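# Seat the upright loose cup on the empty fixture's plug

## Task

Take the free cup that is standing wide end upward, turn it over and lower it onto the uncovered plug of the fixture that has no cup, wide end downward and pushed fully down; do not disturb the cups already sitting on the other fixtures, and open the gripper to release it at the end.

## Robot and tools

Robot: two six-joint arms, left_arm and right_arm, each with a two-finger parallel gripper. Bases in the scene frame: left_arm at (+0.002, +0.351, 0) m, right_arm at (+0.015, -0.303, 0) m, both turned only slightly about z. Joint ranges in rad, base to hand: waist -2.618 to 3.054, shoulder 0 to 3.142, elbow 0 to 3.142, wrist pitch -1.571 to 1.571, wrist yaw -1.571 to 1.571, wrist roll -2.094 to 2.094. An elbow never quite straightens.

Frames: the scene frame has its origin on the tabletop midway between the arms, +x reaching out over the table, +z up, and left_arm on the +y side. The arm names are not sides of any picture. Each gripper has its own axes: the fingers extend along its +z and close together along its y. The reported hand point lies between the finger pads, roughly 1 cm short of the tips.

execute_actions(actions): actions is a list of actions, run one after another; each action is a list of 1 to 15 rows, one row per control step of 1/30 s, and a short list repeats its final row until 15 steps have passed. A row is one list for both arms: 14 numbers in [-1, 1], namely dx, dy, dz, rx, ry, rz, opening for left_arm, followed by the same seven for right_arm. Optionally 12 more numbers from 0 to 1 follow (26 total): stiffness scales for each joint, left_arm's six then right_arm's six in Joint positions order; they persist until changed. dx..rz are an offset, not a pose: expressed in that gripper's own axes and measured from the gripper's pose at the start of the action (for the first action of a call, the last pose a result reported). Every row refers back to that same start, not to the previous row. 1.0 equals 0.6 m of travel or 180 degrees; rx, ry, rz form a single rotation vector. opening is absolute: +1 is fully open (0.094 m), -1 closed. An empty actions list just returns state and images.

Each step, the commanded pose is limited to 70 mm and 16 degrees from the measured one, so large offsets need several actions; after an action an arm drifts on only to its last clipped pose. When position and orientation conflict, position wins.

move(target, speed, blocking): target is one row of 14 (or 26) numbers, same layout, units and gripper-frame offsets as above, measured from the pose in the most recent result that shows one. Each gripper travels a straight line toward it, shortest rotation, all arms finishing together, 0.5 to 10 s (cut off at 10 s). speed is m/s, 0.002 to 0.5, default 0.25; turning is capped at twice that in rad/s. Opening is sent when the move starts. Paths ignore obstacles and the other arm; faster moves and targets set deeper past a contact hit and press harder. With blocking=false the result comes after 0.5 s while motion continues; check with wait(0), and no rows or new moves are accepted until a result shows the end; stop() brakes it (needs room). The move: line reports the ending (done, off_target, moving, held, fault) and limits: paced means the sent pose was clipped; held means a check blocked some steps, after which the arm may surge faster than speed. Distance from each gripper to its target is also listed.

wait(seconds): 0 to 10, arms keep their last command; returns early if a move finishes. zoom_image(camera, region): region [x0, y0, x1, y1] in pixels of that camera's latest image, at most 504 by 504; cameras cam_head_left, cam_head_right, cam_high, cam_low, cam_left_wrist, cam_right_wrist, all 504x504, with calibrations supplied. read_manual(section) gives licence text only. finished_scene(scene) ends the current scene irreversibly; do it only once the cup stays seated and released.

Results: the state line gives each gripper's position (m) and quat_wxyz in the scene frame; printed positions can be off at long reach. Hand target lines show where the controller is driving each gripper. Step readings list positions at some steps; HELD marks steps where an arm was held back. A pose unreachable line names an arm whose command the clearance check altered. grip_measured is the finger opening on the command scale (the last Joint positions value is metres), with a fixed bias up to about 1 mm. To hold something, command about 0.03 below grip_measured; less grips lighter. Pads push roughly 50 to 62 N.

Sag: arms tend to settle a centimetre or more low, and zero offsets let them sink further. To keep an arm in place, send the correcting offset in the first call of a reply and zeros afterward, aiming higher if it still hangs low. The robot keeps the last command while you think.

Heat: loads warm the motors; MOTOR HOT appears at 75 °C, 90 °C halts that arm for 10 s, 100 °C makes it go limp and drop. FAULT lines report stops.

Avoid: knocking anything off the table, letting the arms collide or press on each other, slamming, dropping or letting the cup slip, pushing hard into fixtures, and bumping the cups already seated. Brief outside tugs on held parts or nudges to loose objects can occur.

Each tool is called after "Emit:" by a JSON object that holds its "method" and its "body", one argument or row to a line.

## Session

Emit:
{"method": "execute_actions", "body": {
  "actions": []
}}

Scene clock: 0.00 s.
left_arm: end_effector_position=(+0.2012, +0.2456, +0.1862) grip_measured=+1.000 end_effector_quat_wxyz=(+0.385, +0.455, +0.797, +0.095) | right_arm: end_effector_position=(+0.2881, -0.1237, +0.1536) grip_measured=+1.000 end_effector_quat_wxyz=(+0.159, +0.859, -0.077, +0.481)
Joint positions: left_arm=[-0.811  0.674  0.741 -0.884 -0.345  0.415  0.094] | right_arm=[ 1.167  1.577  1.045 -0.881  1.054 -1.981  0.094]
Joint velocities: left_arm=[-0.012 -0.007 -0.007 -0.051 -0.022 -0.066  0.   ] | right_arm=[-0.002 -0.002 -0.032 -0.022  0.037 -0.022  0.   ]
Hand target (left_arm): +0.203, +0.245, +0.193; +0.395, +0.450, +0.796, +0.093
Hand target (right_arm): +0.288, -0.125, +0.156; +0.162, +0.857, -0.076, +0.483
Joint stiffness scale: left_arm=[1. 1. 1. 1. 1. 1.] | right_arm=[1. 1. 1. 1. 1. 1.]

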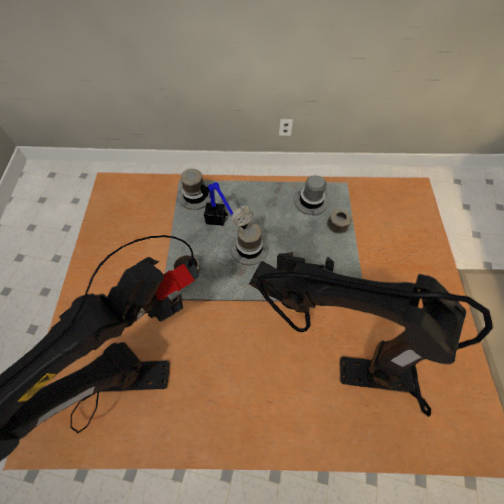

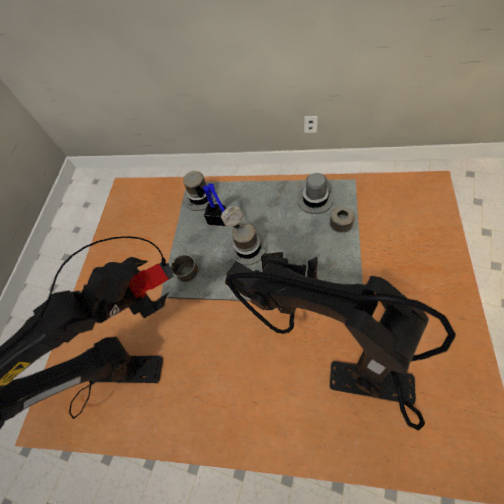

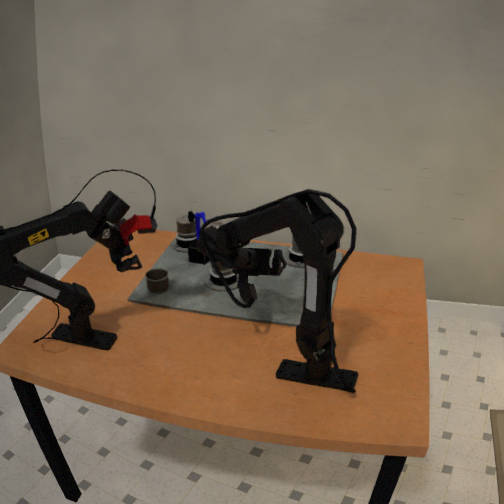

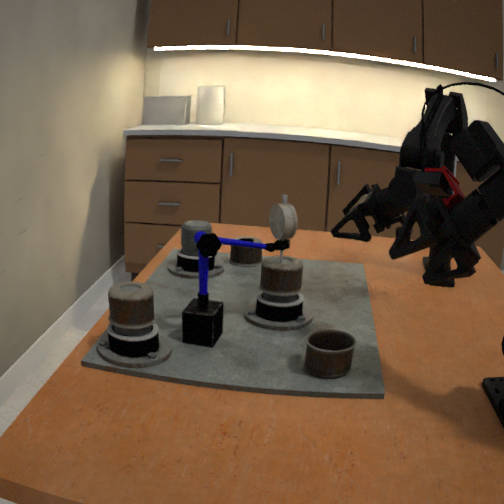

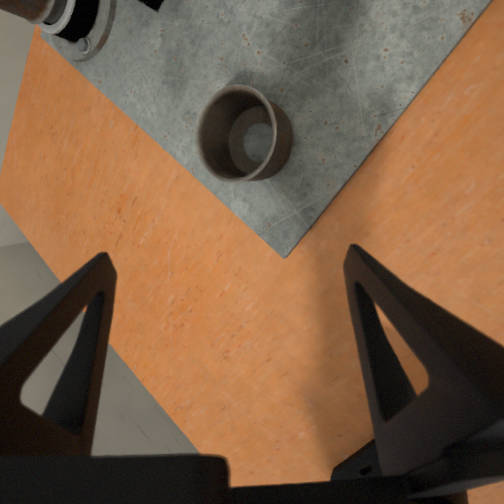

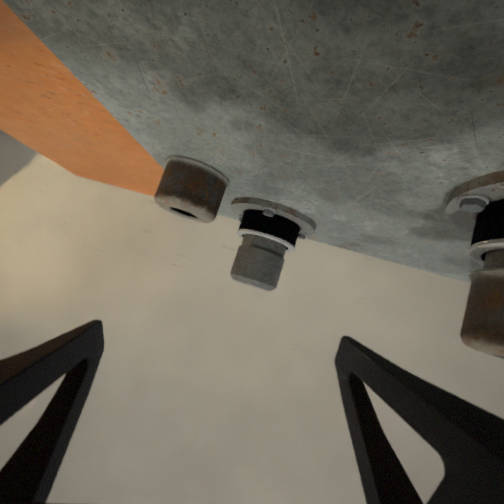

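Emit:
{"method": "zoom_image", "body": {
  "camera": "cam_head_right",
  "region": [150,160,380,310]
}}

Emit:
{"method": "zoom_image", "body": {
  "camera": "cam_low",
  "region": [80,190,400,410]
}}

Emit:
{"method": "zoom_image", "body": {
  "camera": "cam_head_left",
  "region": [150,160,380,310]
}}

Region (150, 160, 380, 310) of cam_head_right's 504x504 image, scaled by 2.191, with more detail than that image has; it fills the top 329 rows of this view, and the rest is white.

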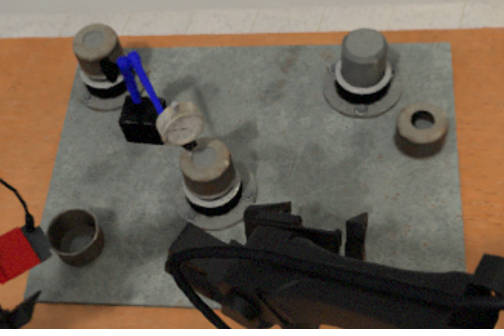

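Region (80, 190, 400, 410) of cam_low's 504x504 image, scaled by 1.575, with more detail than that image has; it fills the top 346 rows of this view, and the rest is white.

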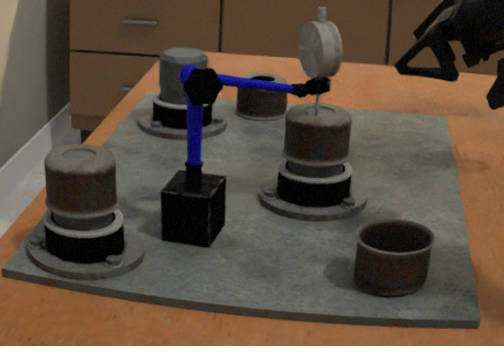

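Region (150, 160, 380, 310) of cam_head_left's 504x504 image, scaled by 2.191, with more detail than that image has; it fills the top 329 rows of this view, and the rest is white.

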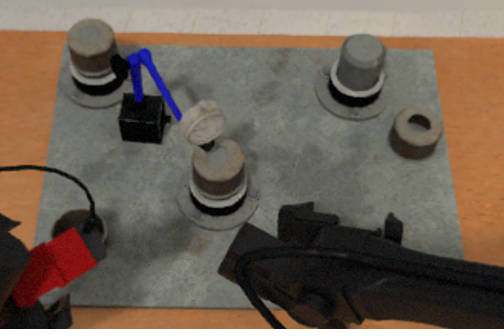

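Emit:
{"method": "move", "body": {
  "target": [-0.075,0.052,0.208,0.117,0.236,-0.181,1,0.1,0,-0.15,0,0,0.7,1],
  "speed": 0.4
}}

Scene clock: 11.00 s.
left_arm: end_effector_position=(+0.3164, +0.2009, +0.1323) grip_measured=+1.000 end_effector_quat_wxyz=(-0.005, +0.226, +0.974, +0.015) | right_arm: end_effector_position=(+0.2504, -0.0951, +0.2445) grip_measured=+1.000 end_effector_quat_wxyz=(+0.351, -0.325, +0.801, -0.360)
Joint positions: left_arm=[-0.512  1.883  1.685 -1.391 -0.027 -0.005  0.094] | right_arm=[ 1.329  1.662  1.503 -1.548  1.049  0.542  0.094]
Joint velocities: left_arm=[-0.007 -0.012 -0.007  0.022 -0.022 -0.066  0.   ] | right_arm=[-0.002 -0.012  0.002 -0.037 -0.022  0.037  0.   ]
Hand target (left_arm): +0.320, +0.201, +0.139; +0.000, +0.218, +0.976, +0.009
Hand target (right_arm): +0.250, -0.090, +0.249; +0.358, -0.322, +0.800, -0.357
Off the commanded pose (left_arm): 0.010 m, 2 deg.
Off the commanded pose (right_arm): 0.006 m, 1 deg.
Joint stiffness scale: left_arm=[1. 1. 1. 1. 1. 1.] | right_arm=[1. 1. 1. 1. 1. 1.]
move: done
camera_calibration (this result's frames):
cam_left_wrist: T_world_to_cam=[[-0.434471, -0.900608, 0.0118027, 0.312465], [-0.608273, 0.303057, 0.733594, 0.0431916], [-0.664258, 0.311546, -0.679485, 0.362269], [0, 0, 0, 1]] pos_world=[0.402669, 0.155456, 0.210783]
cam_right_wrist: T_world_to_cam=[[0.313766, -0.407288, 0.85771, -0.338212], [-0.798886, -0.601446, 0.00664751, 0.182951], [0.513159, -0.687299, -0.51409, 0.0504549], [0, 0, 0, 1]] pos_world=[0.226385, 0.00696309, 0.31481]

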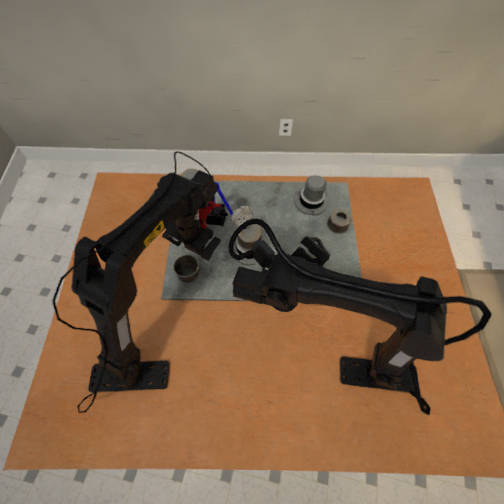

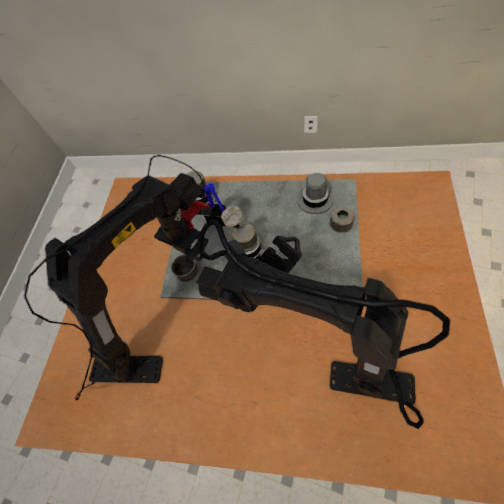

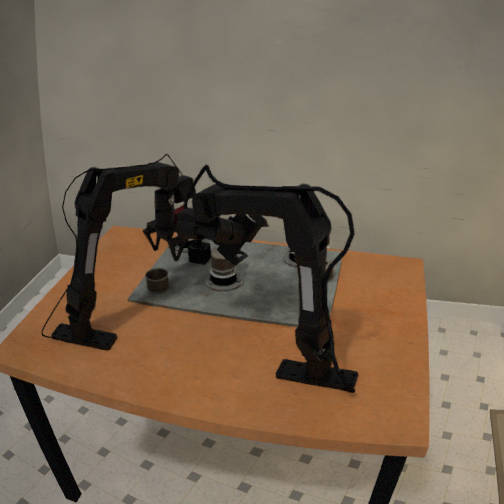

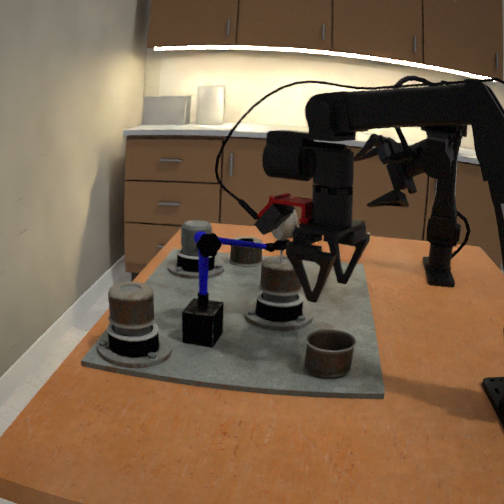

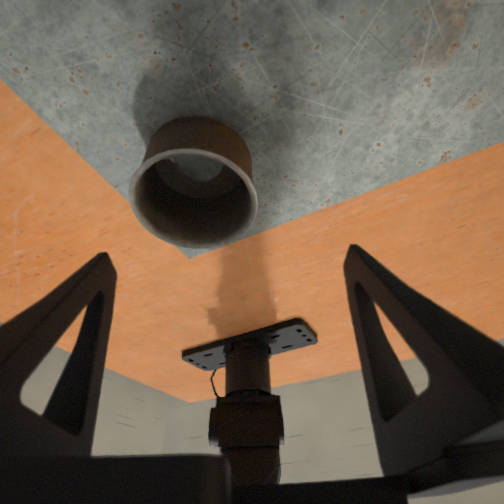

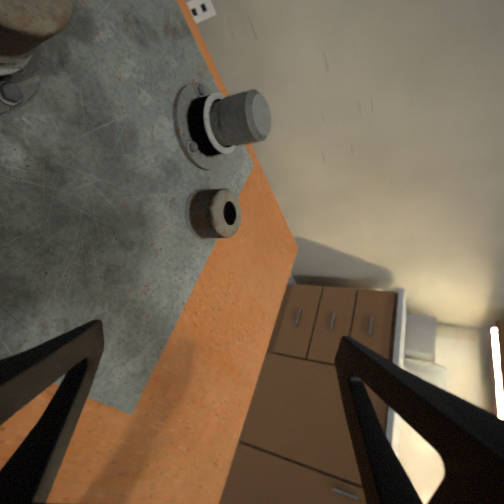

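Emit:
{"method": "move", "body": {
  "target": [0.03,0.037,0.07,0,0,0,1,0.01,-0.017,-0.167,-0.549,-0.06,0.583,1],
  "speed": 0.4
}}

Scene clock: 17.10 s.
left_arm: end_effector_position=(+0.3047, +0.2272, +0.0825) grip_measured=+1.000 end_effector_quat_wxyz=(-0.027, +0.229, +0.973, +0.018) | right_arm: end_effector_position=(+0.1746, -0.0690, +0.3003) grip_measured=+1.000 end_effector_quat_wxyz=(+0.194, +0.214, +0.684, +0.670)
Joint positions: left_arm=[-0.455  1.852  1.445 -1.223 -0.026  0.058  0.094] | right_arm=[ 1.037  0.51   0.509 -0.026 -0.042  1.592  0.094]
Joint velocities: left_arm=[ 0.002  0.007  0.007  0.007 -0.081  0.051  0.   ] | right_arm=[-0.007 -0.002 -0.012  0.007 -0.037  0.081  0.   ]
Hand target (left_arm): +0.309, +0.230, +0.091; -0.006, +0.226, +0.974, +0.016
Hand target (right_arm): +0.172, -0.070, +0.298; +0.194, +0.213, +0.681, +0.673
Off the commanded pose (left_arm): 0.011 m, 3 deg.
Off the commanded pose (right_arm): 0.005 m, 2 deg.
Joint stiffness scale: left_arm=[1. 1. 1. 1. 1. 1.] | right_arm=[1. 1. 1. 1. 1. 1.]
move: off_target (left_arm)
camera_calibration (this result's frames):
cam_left_wrist: T_world_to_cam=[[-0.439687, -0.898018, 0.015437, 0.332392], [-0.575856, 0.295057, 0.76245, 0.0542131], [-0.689249, 0.32635, -0.646862, 0.313936], [0, 0, 0, 1]] pos_world=[0.393747, 0.180045, 0.156608]
cam_right_wrist: T_world_to_cam=[[0.0623782, -0.111937, -0.991756, 0.268028], [-0.987635, 0.136272, -0.0774997, 0.246888], [0.143824, 0.984327, -0.102053, 0.192094], [0, 0, 0, 1]] pos_world=[0.199488, -0.192725, 0.304556]

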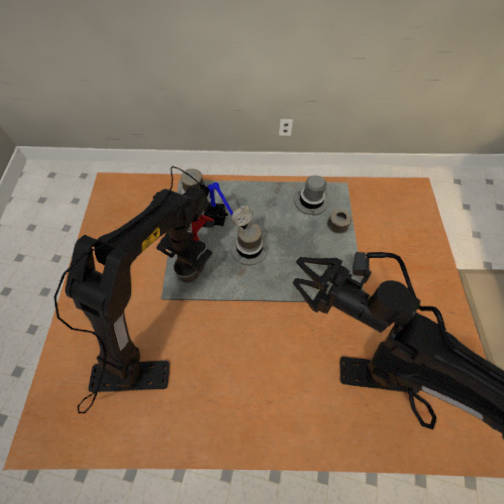

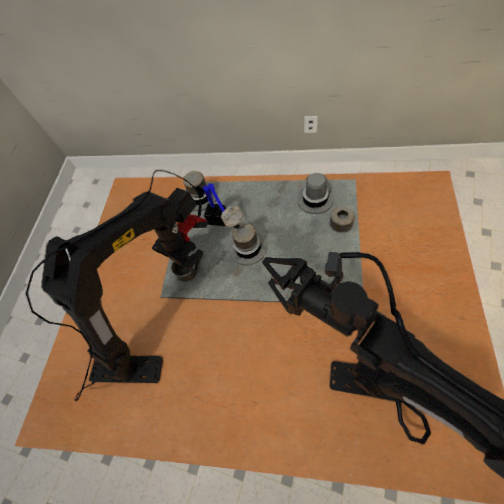

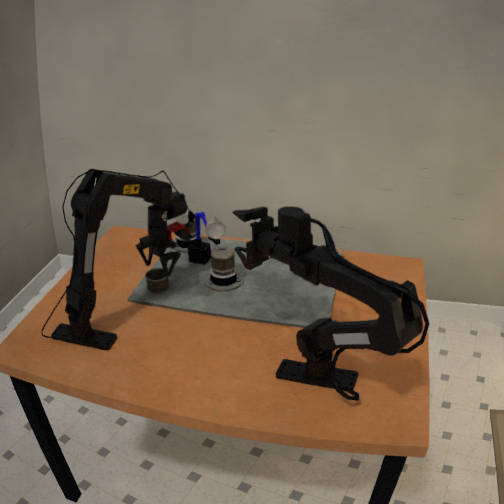

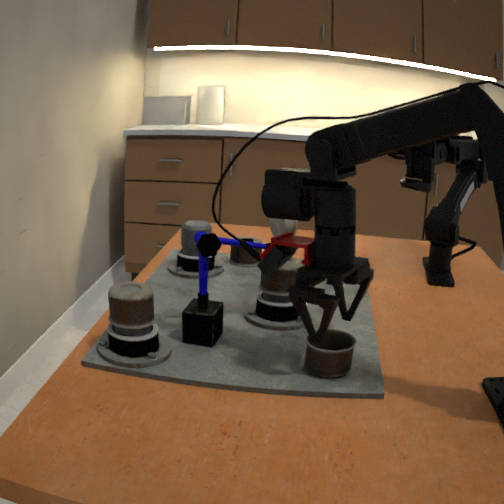

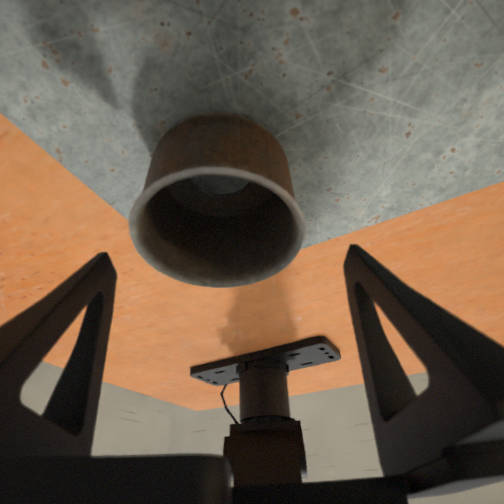

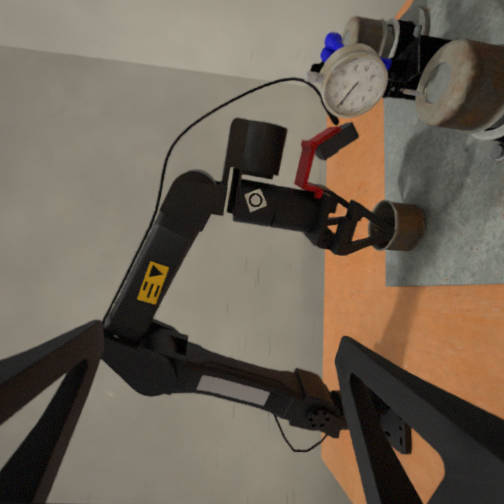

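Emit:
{"method": "move", "body": {
  "target": [-0.012,0.012,0.05,0,-0.03,0,1,0,0,0,0,0,0,1],
  "speed": 0.08
}}

Scene clock: 18.73 s.
left_arm: end_effector_position=(+0.3068, +0.2312, +0.0417) grip_measured=+1.000 end_effector_quat_wxyz=(-0.006, +0.233, +0.972, +0.014) | right_arm: end_effector_position=(+0.1749, -0.0692, +0.3006) grip_measured=+1.000 end_effector_quat_wxyz=(+0.194, +0.215, +0.683, +0.670)
Joint positions: left_arm=[-0.441  1.852  1.28  -1.014 -0.026  0.079  0.094] | right_arm=[ 1.037  0.51   0.509 -0.025 -0.04   1.593  0.094]
Joint velocities: left_arm=[ 0.002 -0.012  0.007  0.051 -0.007 -0.007  0.   ] | right_arm=[ 0.017 -0.007 -0.027  0.037  0.007  0.007  0.   ]
Hand target (left_arm): +0.312, +0.232, +0.052; +0.019, +0.230, +0.973, +0.007
Hand target (right_arm): +0.175, -0.069, +0.300; +0.194, +0.215, +0.684, +0.670
Off the commanded pose (left_arm): 0.012 m, 3 deg.
Off the commanded pose (right_arm): 0.000 m, 0 deg.
Joint stiffness scale: left_arm=[1. 1. 1. 1. 1. 1.] | right_arm=[1. 1. 1. 1. 1. 1.]
move: off_target (left_arm)
camera_calibration (this result's frames):
cam_left_wrist: T_world_to_cam=[[-0.446738, -0.894562, 0.0135802, 0.338977], [-0.603053, 0.312304, 0.734026, 0.0908955], [-0.660872, 0.319728, -0.678986, 0.28194], [0, 0, 0, 1]] pos_world=[0.392575, 0.184705, 0.12011]
cam_right_wrist: T_world_to_cam=[[0.0622753, -0.11072, -0.991899, 0.268425], [-0.987418, 0.137901, -0.0773871, 0.247198], [0.145352, 0.984238, -0.100739, 0.191563], [0, 0, 0, 1]] pos_world=[0.199528, -0.192913, 0.304678]

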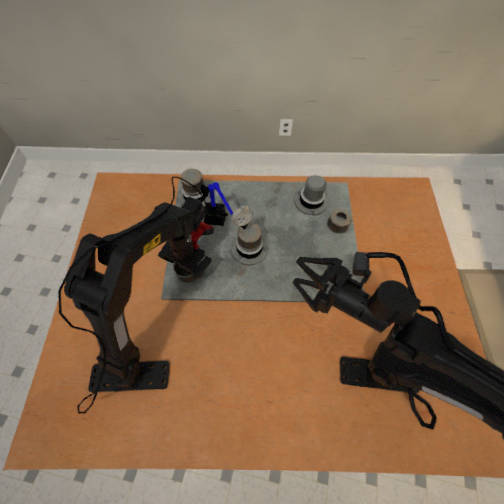

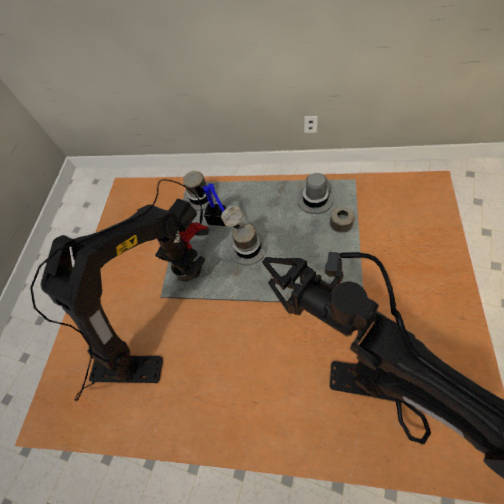

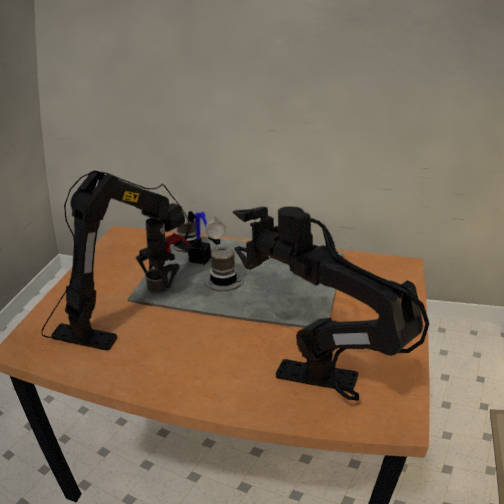

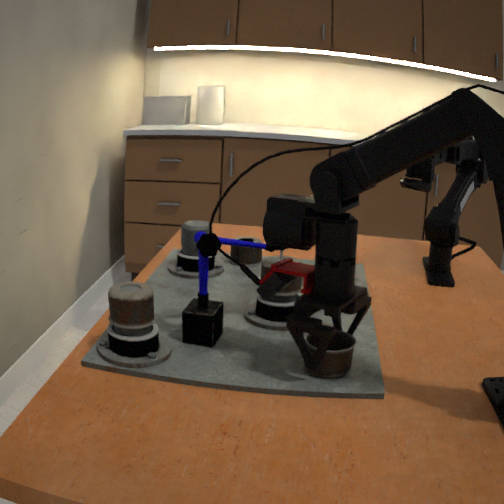

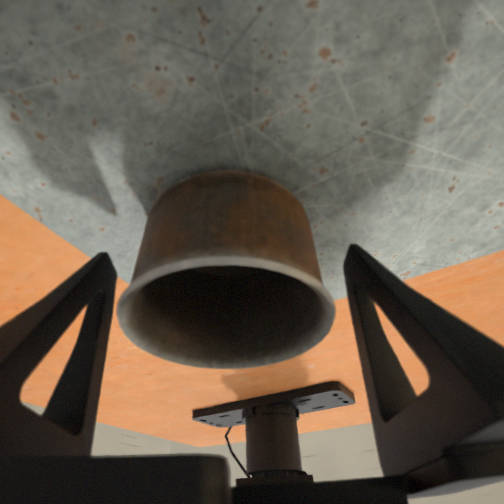

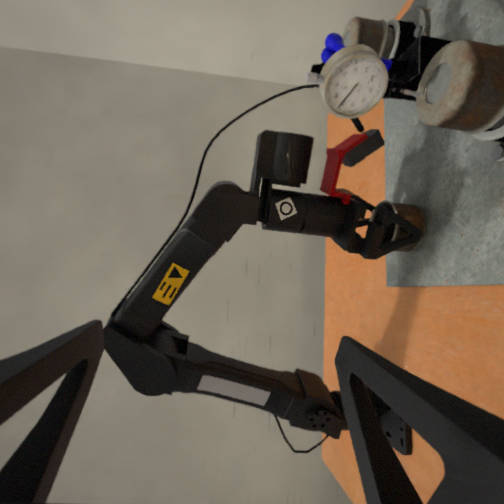

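Emit:
{"method": "move", "body": {
  "target": [-0.007,0,-0.017,0,-0.016,0,0.5,0,0,0,0,0,0,1]
}}

Scene clock: 19.93 s.
left_arm: end_effector_position=(+0.3073, +0.2311, +0.0417) grip_measured=+0.512 end_effector_quat_wxyz=(-0.005, +0.233, +0.972, +0.015) | right_arm: end_effector_position=(+0.1749, -0.0692, +0.3006) grip_measured=+1.000 end_effector_quat_wxyz=(+0.194, +0.215, +0.683, +0.670)
Joint positions: left_arm=[-0.441  1.852  1.28  -1.013 -0.027  0.079  0.071] | right_arm=[ 1.037  0.51   0.509 -0.025 -0.04   1.593  0.094]
Joint velocities: left_arm=[-0.007  0.002 -0.007 -0.007 -0.007  0.022  0.   ] | right_arm=[-0.002 -0.007  0.002 -0.022 -0.022 -0.051  0.   ]
Hand target (left_arm): +0.311, +0.229, +0.052; +0.018, +0.233, +0.972, +0.008
Hand target (right_arm): +0.175, -0.069, +0.301; +0.194, +0.215, +0.683, +0.670
Off the commanded pose (left_arm): 0.011 m, 3 deg.
Off the commanded pose (right_arm): 0.000 m, 0 deg.
Joint stiffness scale: left_arm=[1. 1. 1. 1. 1. 1.] | right_arm=[1. 1. 1. 1. 1. 1.]
move: off_target (left_arm)
camera_calibration (this result's frames):
cam_left_wrist: T_world_to_cam=[[-0.446775, -0.894556, 0.0126815, 0.339194], [-0.604556, 0.312326, 0.732779, 0.0917197], [-0.659473, 0.319721, -0.680349, 0.281907], [0, 0, 0, 1]] pos_world=[0.392903, 0.18465, 0.120284]
cam_right_wrist: T_world_to_cam=[[0.0622753, -0.11072, -0.991899, 0.268425], [-0.987418, 0.137901, -0.0773871, 0.247198], [0.145352, 0.984238, -0.100739, 0.191563], [0, 0, 0, 1]] pos_world=[0.199528, -0.192913, 0.304678]

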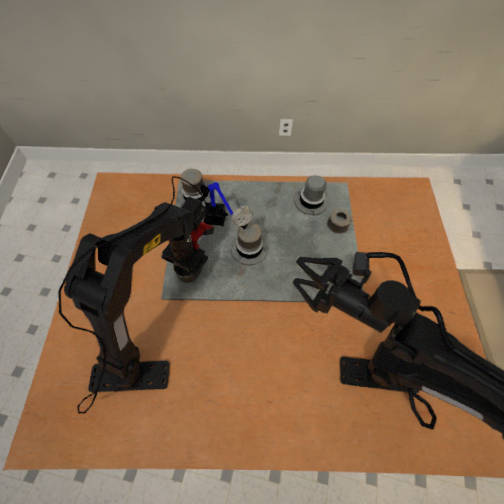

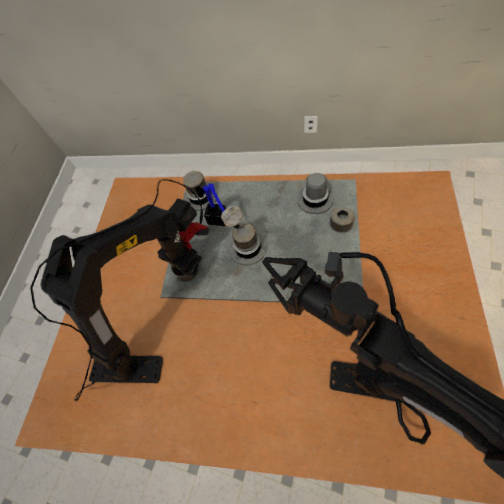

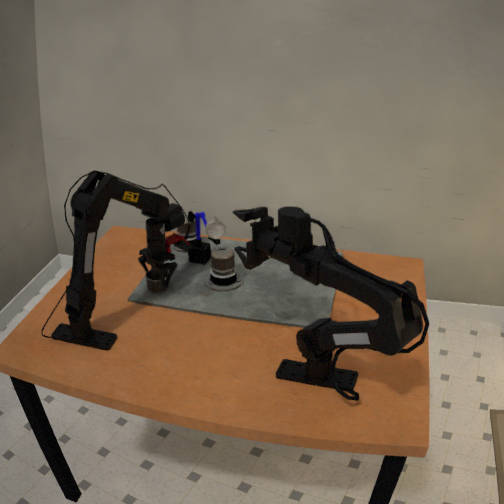

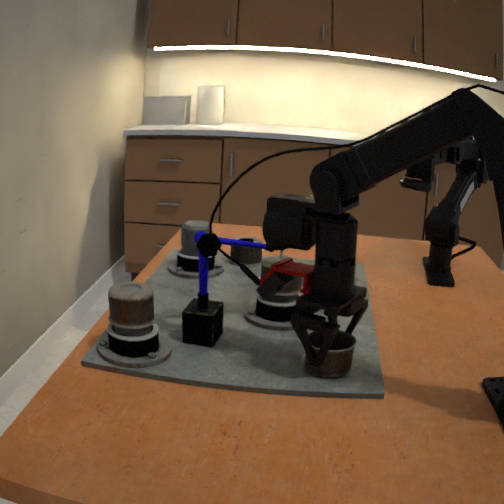

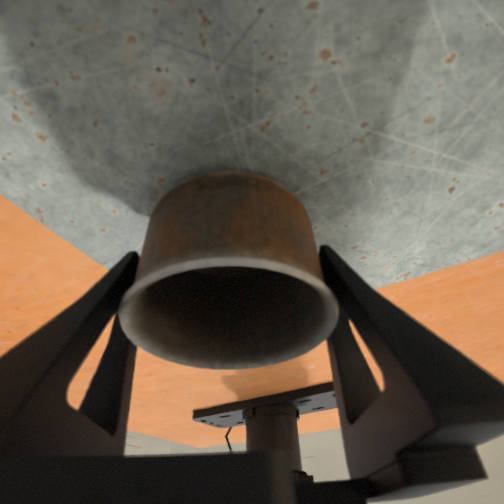

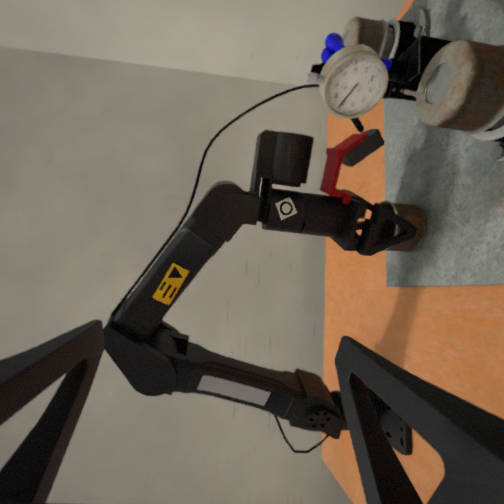

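Emit:
{"method": "move", "body": {
  "target": [0,0,-0.1,0,0,0,0.47,0,0,0,0,0,0,1],
  "speed": 0.1
}}

Emit:
{"method": "move", "body": {
  "target": [-0.028,-0.363,-0.35,0.138,-0.5,0.125,0.47,0,0,0,0,0,0,1],
  "speed": 0.25
}}

Scene clock: 22.90 s.
left_arm: end_effector_position=(+0.3034, +0.2327, +0.0818) grip_measured=+0.497 end_effector_quat_wxyz=(-0.030, +0.233, +0.972, +0.018) | right_arm: end_effector_position=(+0.1749, -0.0692, +0.3006) grip_measured=+1.000 end_effector_quat_wxyz=(+0.194, +0.215, +0.683, +0.670)
Joint positions: left_arm=[-0.441  1.846  1.434 -1.224 -0.027  0.079  0.07 ] | right_arm=[ 1.037  0.51   0.509 -0.025 -0.04   1.593  0.094]
Joint velocities: left_arm=[-0.007  0.002 -0.002 -0.007 -0.066 -0.051 -0.   ] | right_arm=[-0.007 -0.002 -0.002  0.007  0.007 -0.037  0.   ]
Hand target (left_arm): +0.308, +0.230, +0.101; -0.005, +0.233, +0.972, +0.014
Hand target (right_arm): +0.175, -0.069, +0.301; +0.194, +0.215, +0.683, +0.670
Off the commanded pose (left_arm): 0.021 m, 3 deg.
Off the commanded pose (right_arm): 0.000 m, 0 deg.
Joint stiffness scale: left_arm=[1. 1. 1. 1. 1. 1.] | right_arm=[1. 1. 1. 1. 1. 1.]
move: off_target (left_arm)
camera_calibration (this result's frames):
cam_left_wrist: T_world_to_cam=[[-0.446089, -0.894839, 0.0163579, 0.337941], [-0.569119, 0.297724, 0.766462, 0.0494237], [-0.69073, 0.3326, -0.642082, 0.30945], [0, 0, 0, 1]] pos_world=[0.392626, 0.184765, 0.155283]
cam_right_wrist: T_world_to_cam=[[0.0622753, -0.11072, -0.991899, 0.268425], [-0.987418, 0.137901, -0.0773871, 0.247198], [0.145352, 0.984238, -0.100739, 0.191563], [0, 0, 0, 1]] pos_world=[0.199528, -0.192913, 0.304678]

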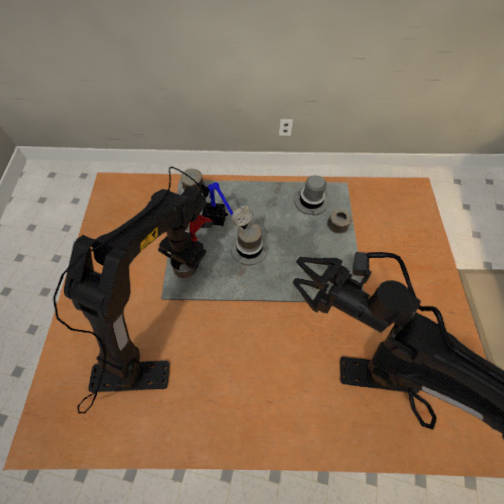

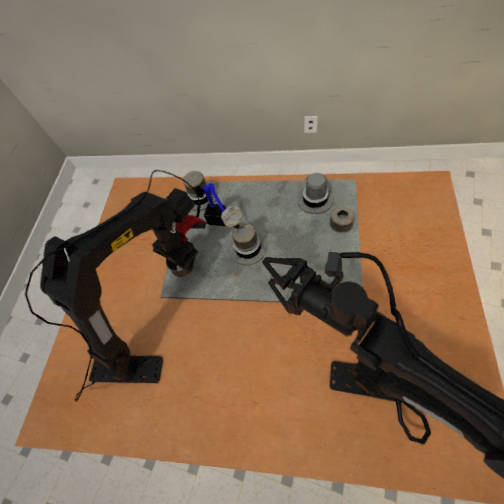

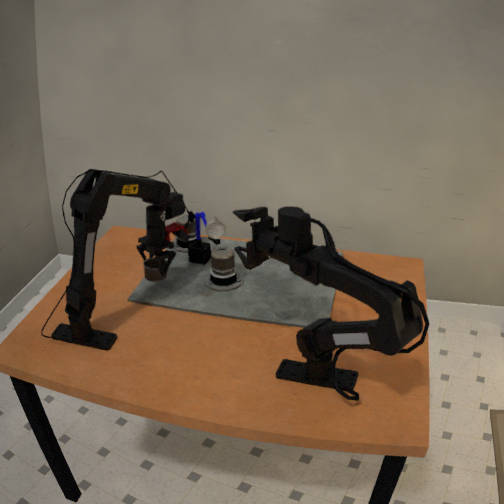

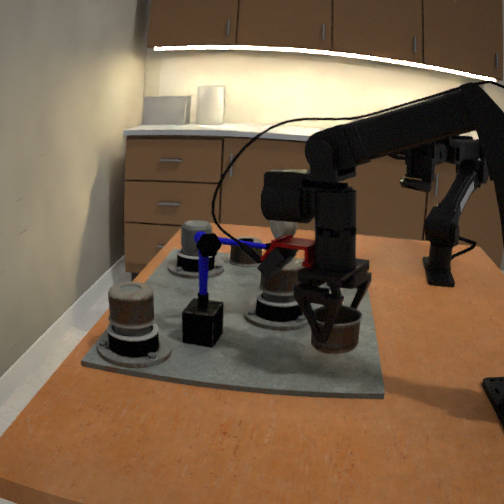

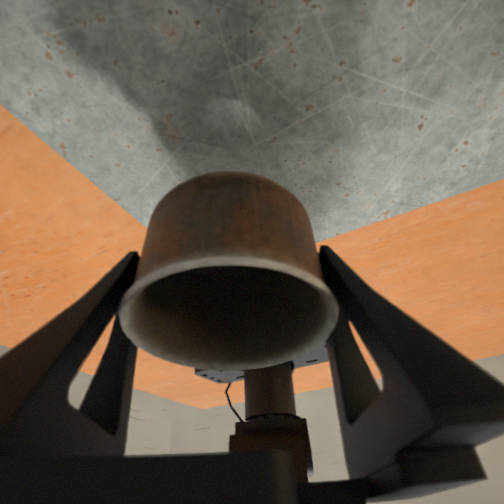

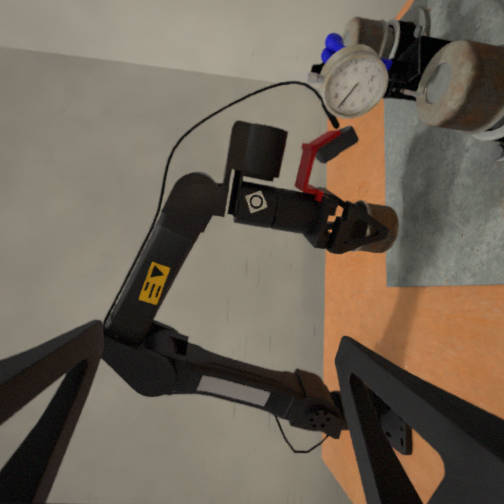

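Scene clock: 27.03 s.
left_arm: end_effector_position=(+0.2305, +0.0289, +0.2668) grip_measured=+0.497 end_effector_quat_wxyz=(+0.579, +0.329, +0.664, -0.341) | right_arm: end_effector_position=(+0.1749, -0.0692, +0.3006) grip_measured=+1.000 end_effector_quat_wxyz=(+0.194, +0.215, +0.683, +0.670)
Joint positions: left_arm=[-0.975  1.115  0.616  0.401  0.069 -0.066  0.07 ] | right_arm=[ 1.037  0.51   0.509 -0.025 -0.04   1.593  0.094]
Joint velocities: left_arm=[-0.017  0.002 -0.002  0.022 -0.037 -0.007  0.   ] | right_arm=[ 0.002  0.007 -0.007  0.095 -0.066 -0.066  0.   ]
Hand target (left_arm): +0.229, +0.026, +0.289; +0.606, +0.321, +0.637, -0.353
Hand target (right_arm): +0.175, -0.069, +0.301; +0.194, +0.215, +0.683, +0.670
Off the commanded pose (left_arm): 0.020 m, 5 deg.
Off the commanded pose (right_arm): 0.000 m, 0 deg.
Joint stiffness scale: left_arm=[1. 1. 1. 1. 1. 1.] | right_arm=[1. 1. 1. 1. 1. 1.]
move: off_target (left_arm)
camera_calibration (this result's frames):
cam_left_wrist: T_world_to_cam=[[-0.851802, -0.517452, 0.0817113, 0.185103], [-0.450558, 0.644063, -0.618208, 0.258878], [0.267265, -0.563406, -0.781756, 0.288046], [0, 0, 0, 1]] pos_world=[0.197326, 0.0913345, 0.370097]
cam_right_wrist: T_world_to_cam=[[0.0622753, -0.11072, -0.991899, 0.268425], [-0.987418, 0.137901, -0.0773871, 0.247198], [0.145352, 0.984238, -0.100739, 0.191563], [0, 0, 0, 1]] pos_world=[0.199528, -0.192913, 0.304678]

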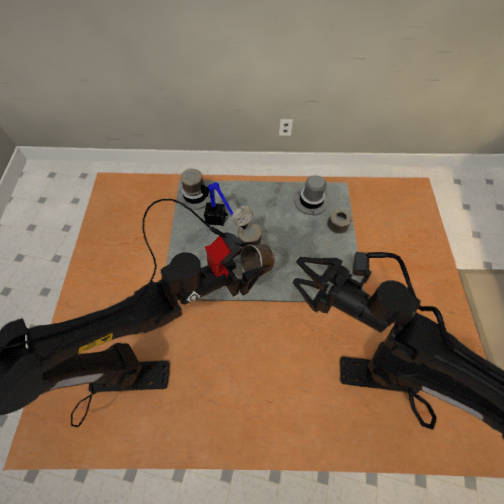

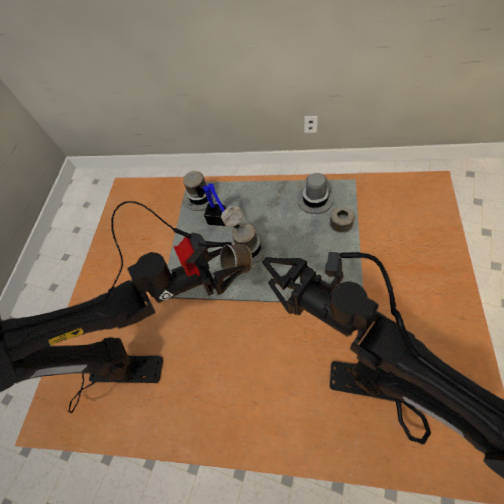

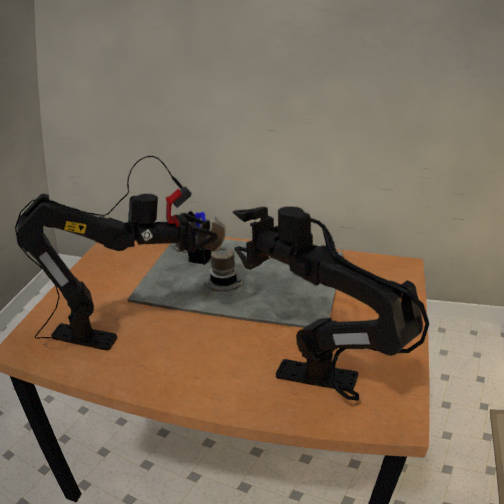

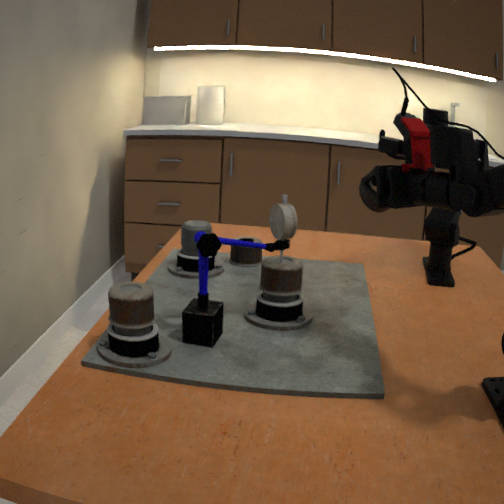

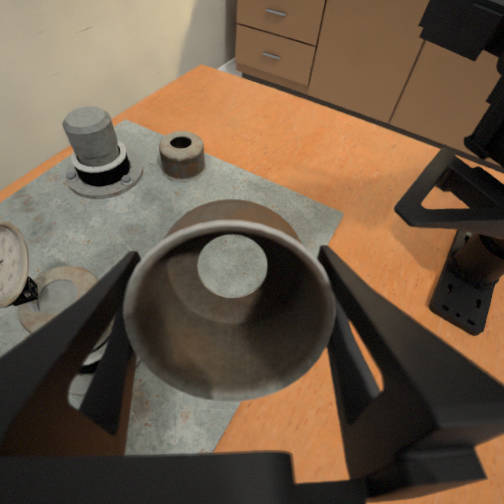

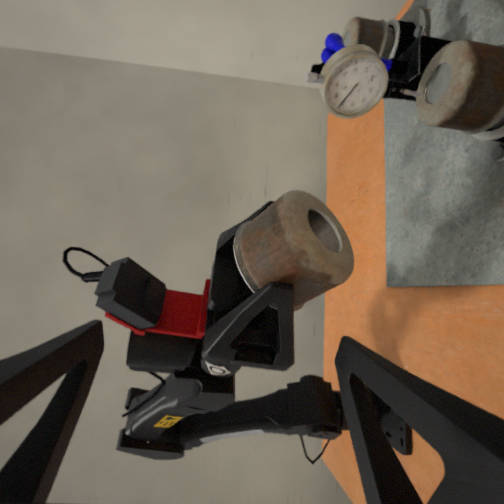

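Emit:
{"method": "move", "body": {
  "target": [-0.06,0,0,0,-0.12,0,0.44,0,-0.04,0,0,0,0.12,1],
  "speed": 0.1
}}

Scene clock: 30.33 s.
left_arm: end_effector_position=(+0.2371, +0.0273, +0.2821) grip_measured=+0.490 end_effector_quat_wxyz=(+0.670, +0.274, +0.571, -0.386) | right_arm: end_effector_position=(+0.1771, -0.0661, +0.2758) grip_measured=+1.000 end_effector_quat_wxyz=(+0.065, +0.342, +0.637, +0.688)
Joint positions: left_arm=[-0.975  1.286  0.463  1.021  0.045 -0.085  0.07 ] | right_arm=[ 1.037  0.51   0.427  0.037 -0.04   1.968  0.094]
Joint velocities: left_arm=[ 0.002  0.002  0.012 -0.022  0.066 -0.037 -0.   ] | right_arm=[-0.002  0.007  0.017 -0.037  0.066  0.037  0.   ]
Hand target (left_arm): +0.233, +0.029, +0.303; +0.690, +0.260, +0.544, -0.400
Hand target (right_arm): +0.175, -0.069, +0.277; +0.065, +0.339, +0.631, +0.695
Off the commanded pose (left_arm): 0.021 m, 5 deg.
Off the commanded pose (right_arm): 0.005 m, 1 deg.
Joint stiffness scale: left_arm=[1. 1. 1. 1. 1. 1.] | right_arm=[1. 1. 1. 1. 1. 1.]
move: off_target (left_arm)
camera_calibration (this result's frames):
cam_left_wrist: T_world_to_cam=[[-0.85226, -0.518105, 0.0722515, 0.191421], [-0.346371, 0.455393, -0.820149, 0.309733], [0.392021, -0.724006, -0.56757, 0.211668], [0, 0, 0, 1]] pos_world=[0.187445, 0.111375, 0.360333]
cam_right_wrist: T_world_to_cam=[[-0.257812, 0.0810141, -0.962793, 0.305346], [-0.95458, 0.132692, 0.266778, 0.14602], [0.149368, 0.987841, 0.0431247, 0.145507], [0, 0, 0, 1]] pos_world=[0.196375, -0.18785, 0.248755]

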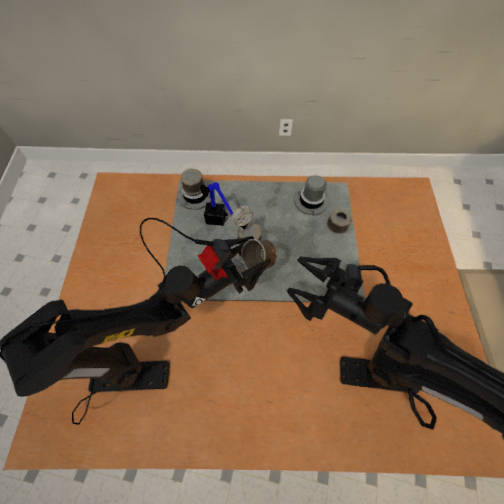

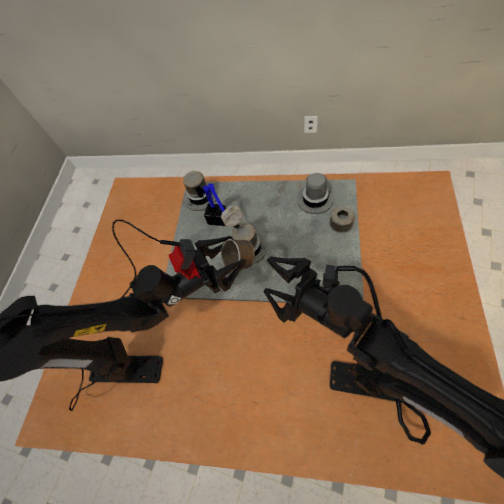

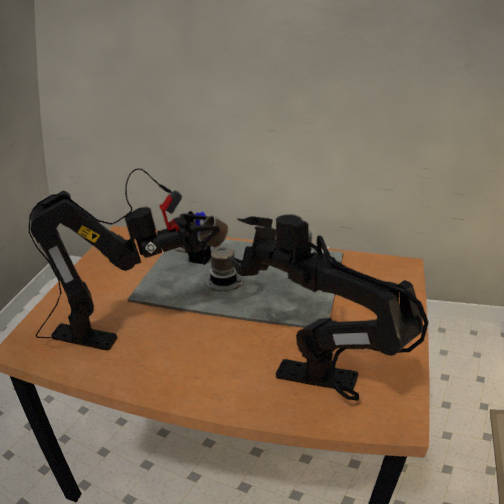

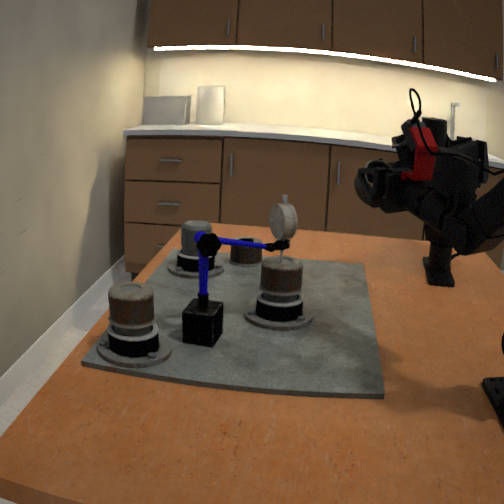

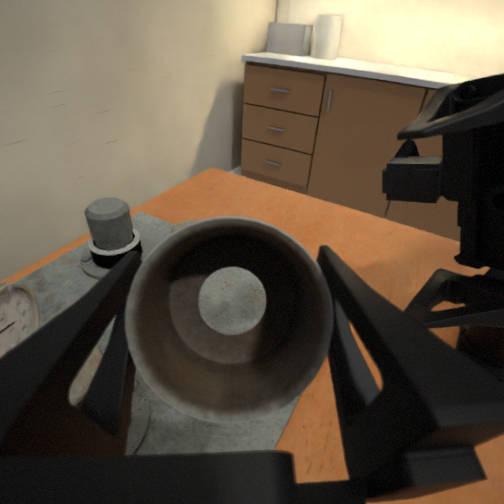

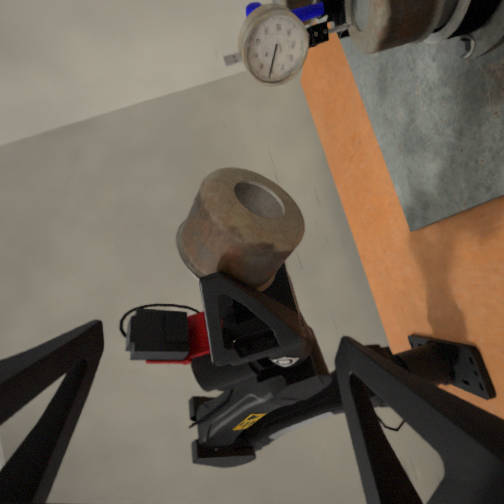

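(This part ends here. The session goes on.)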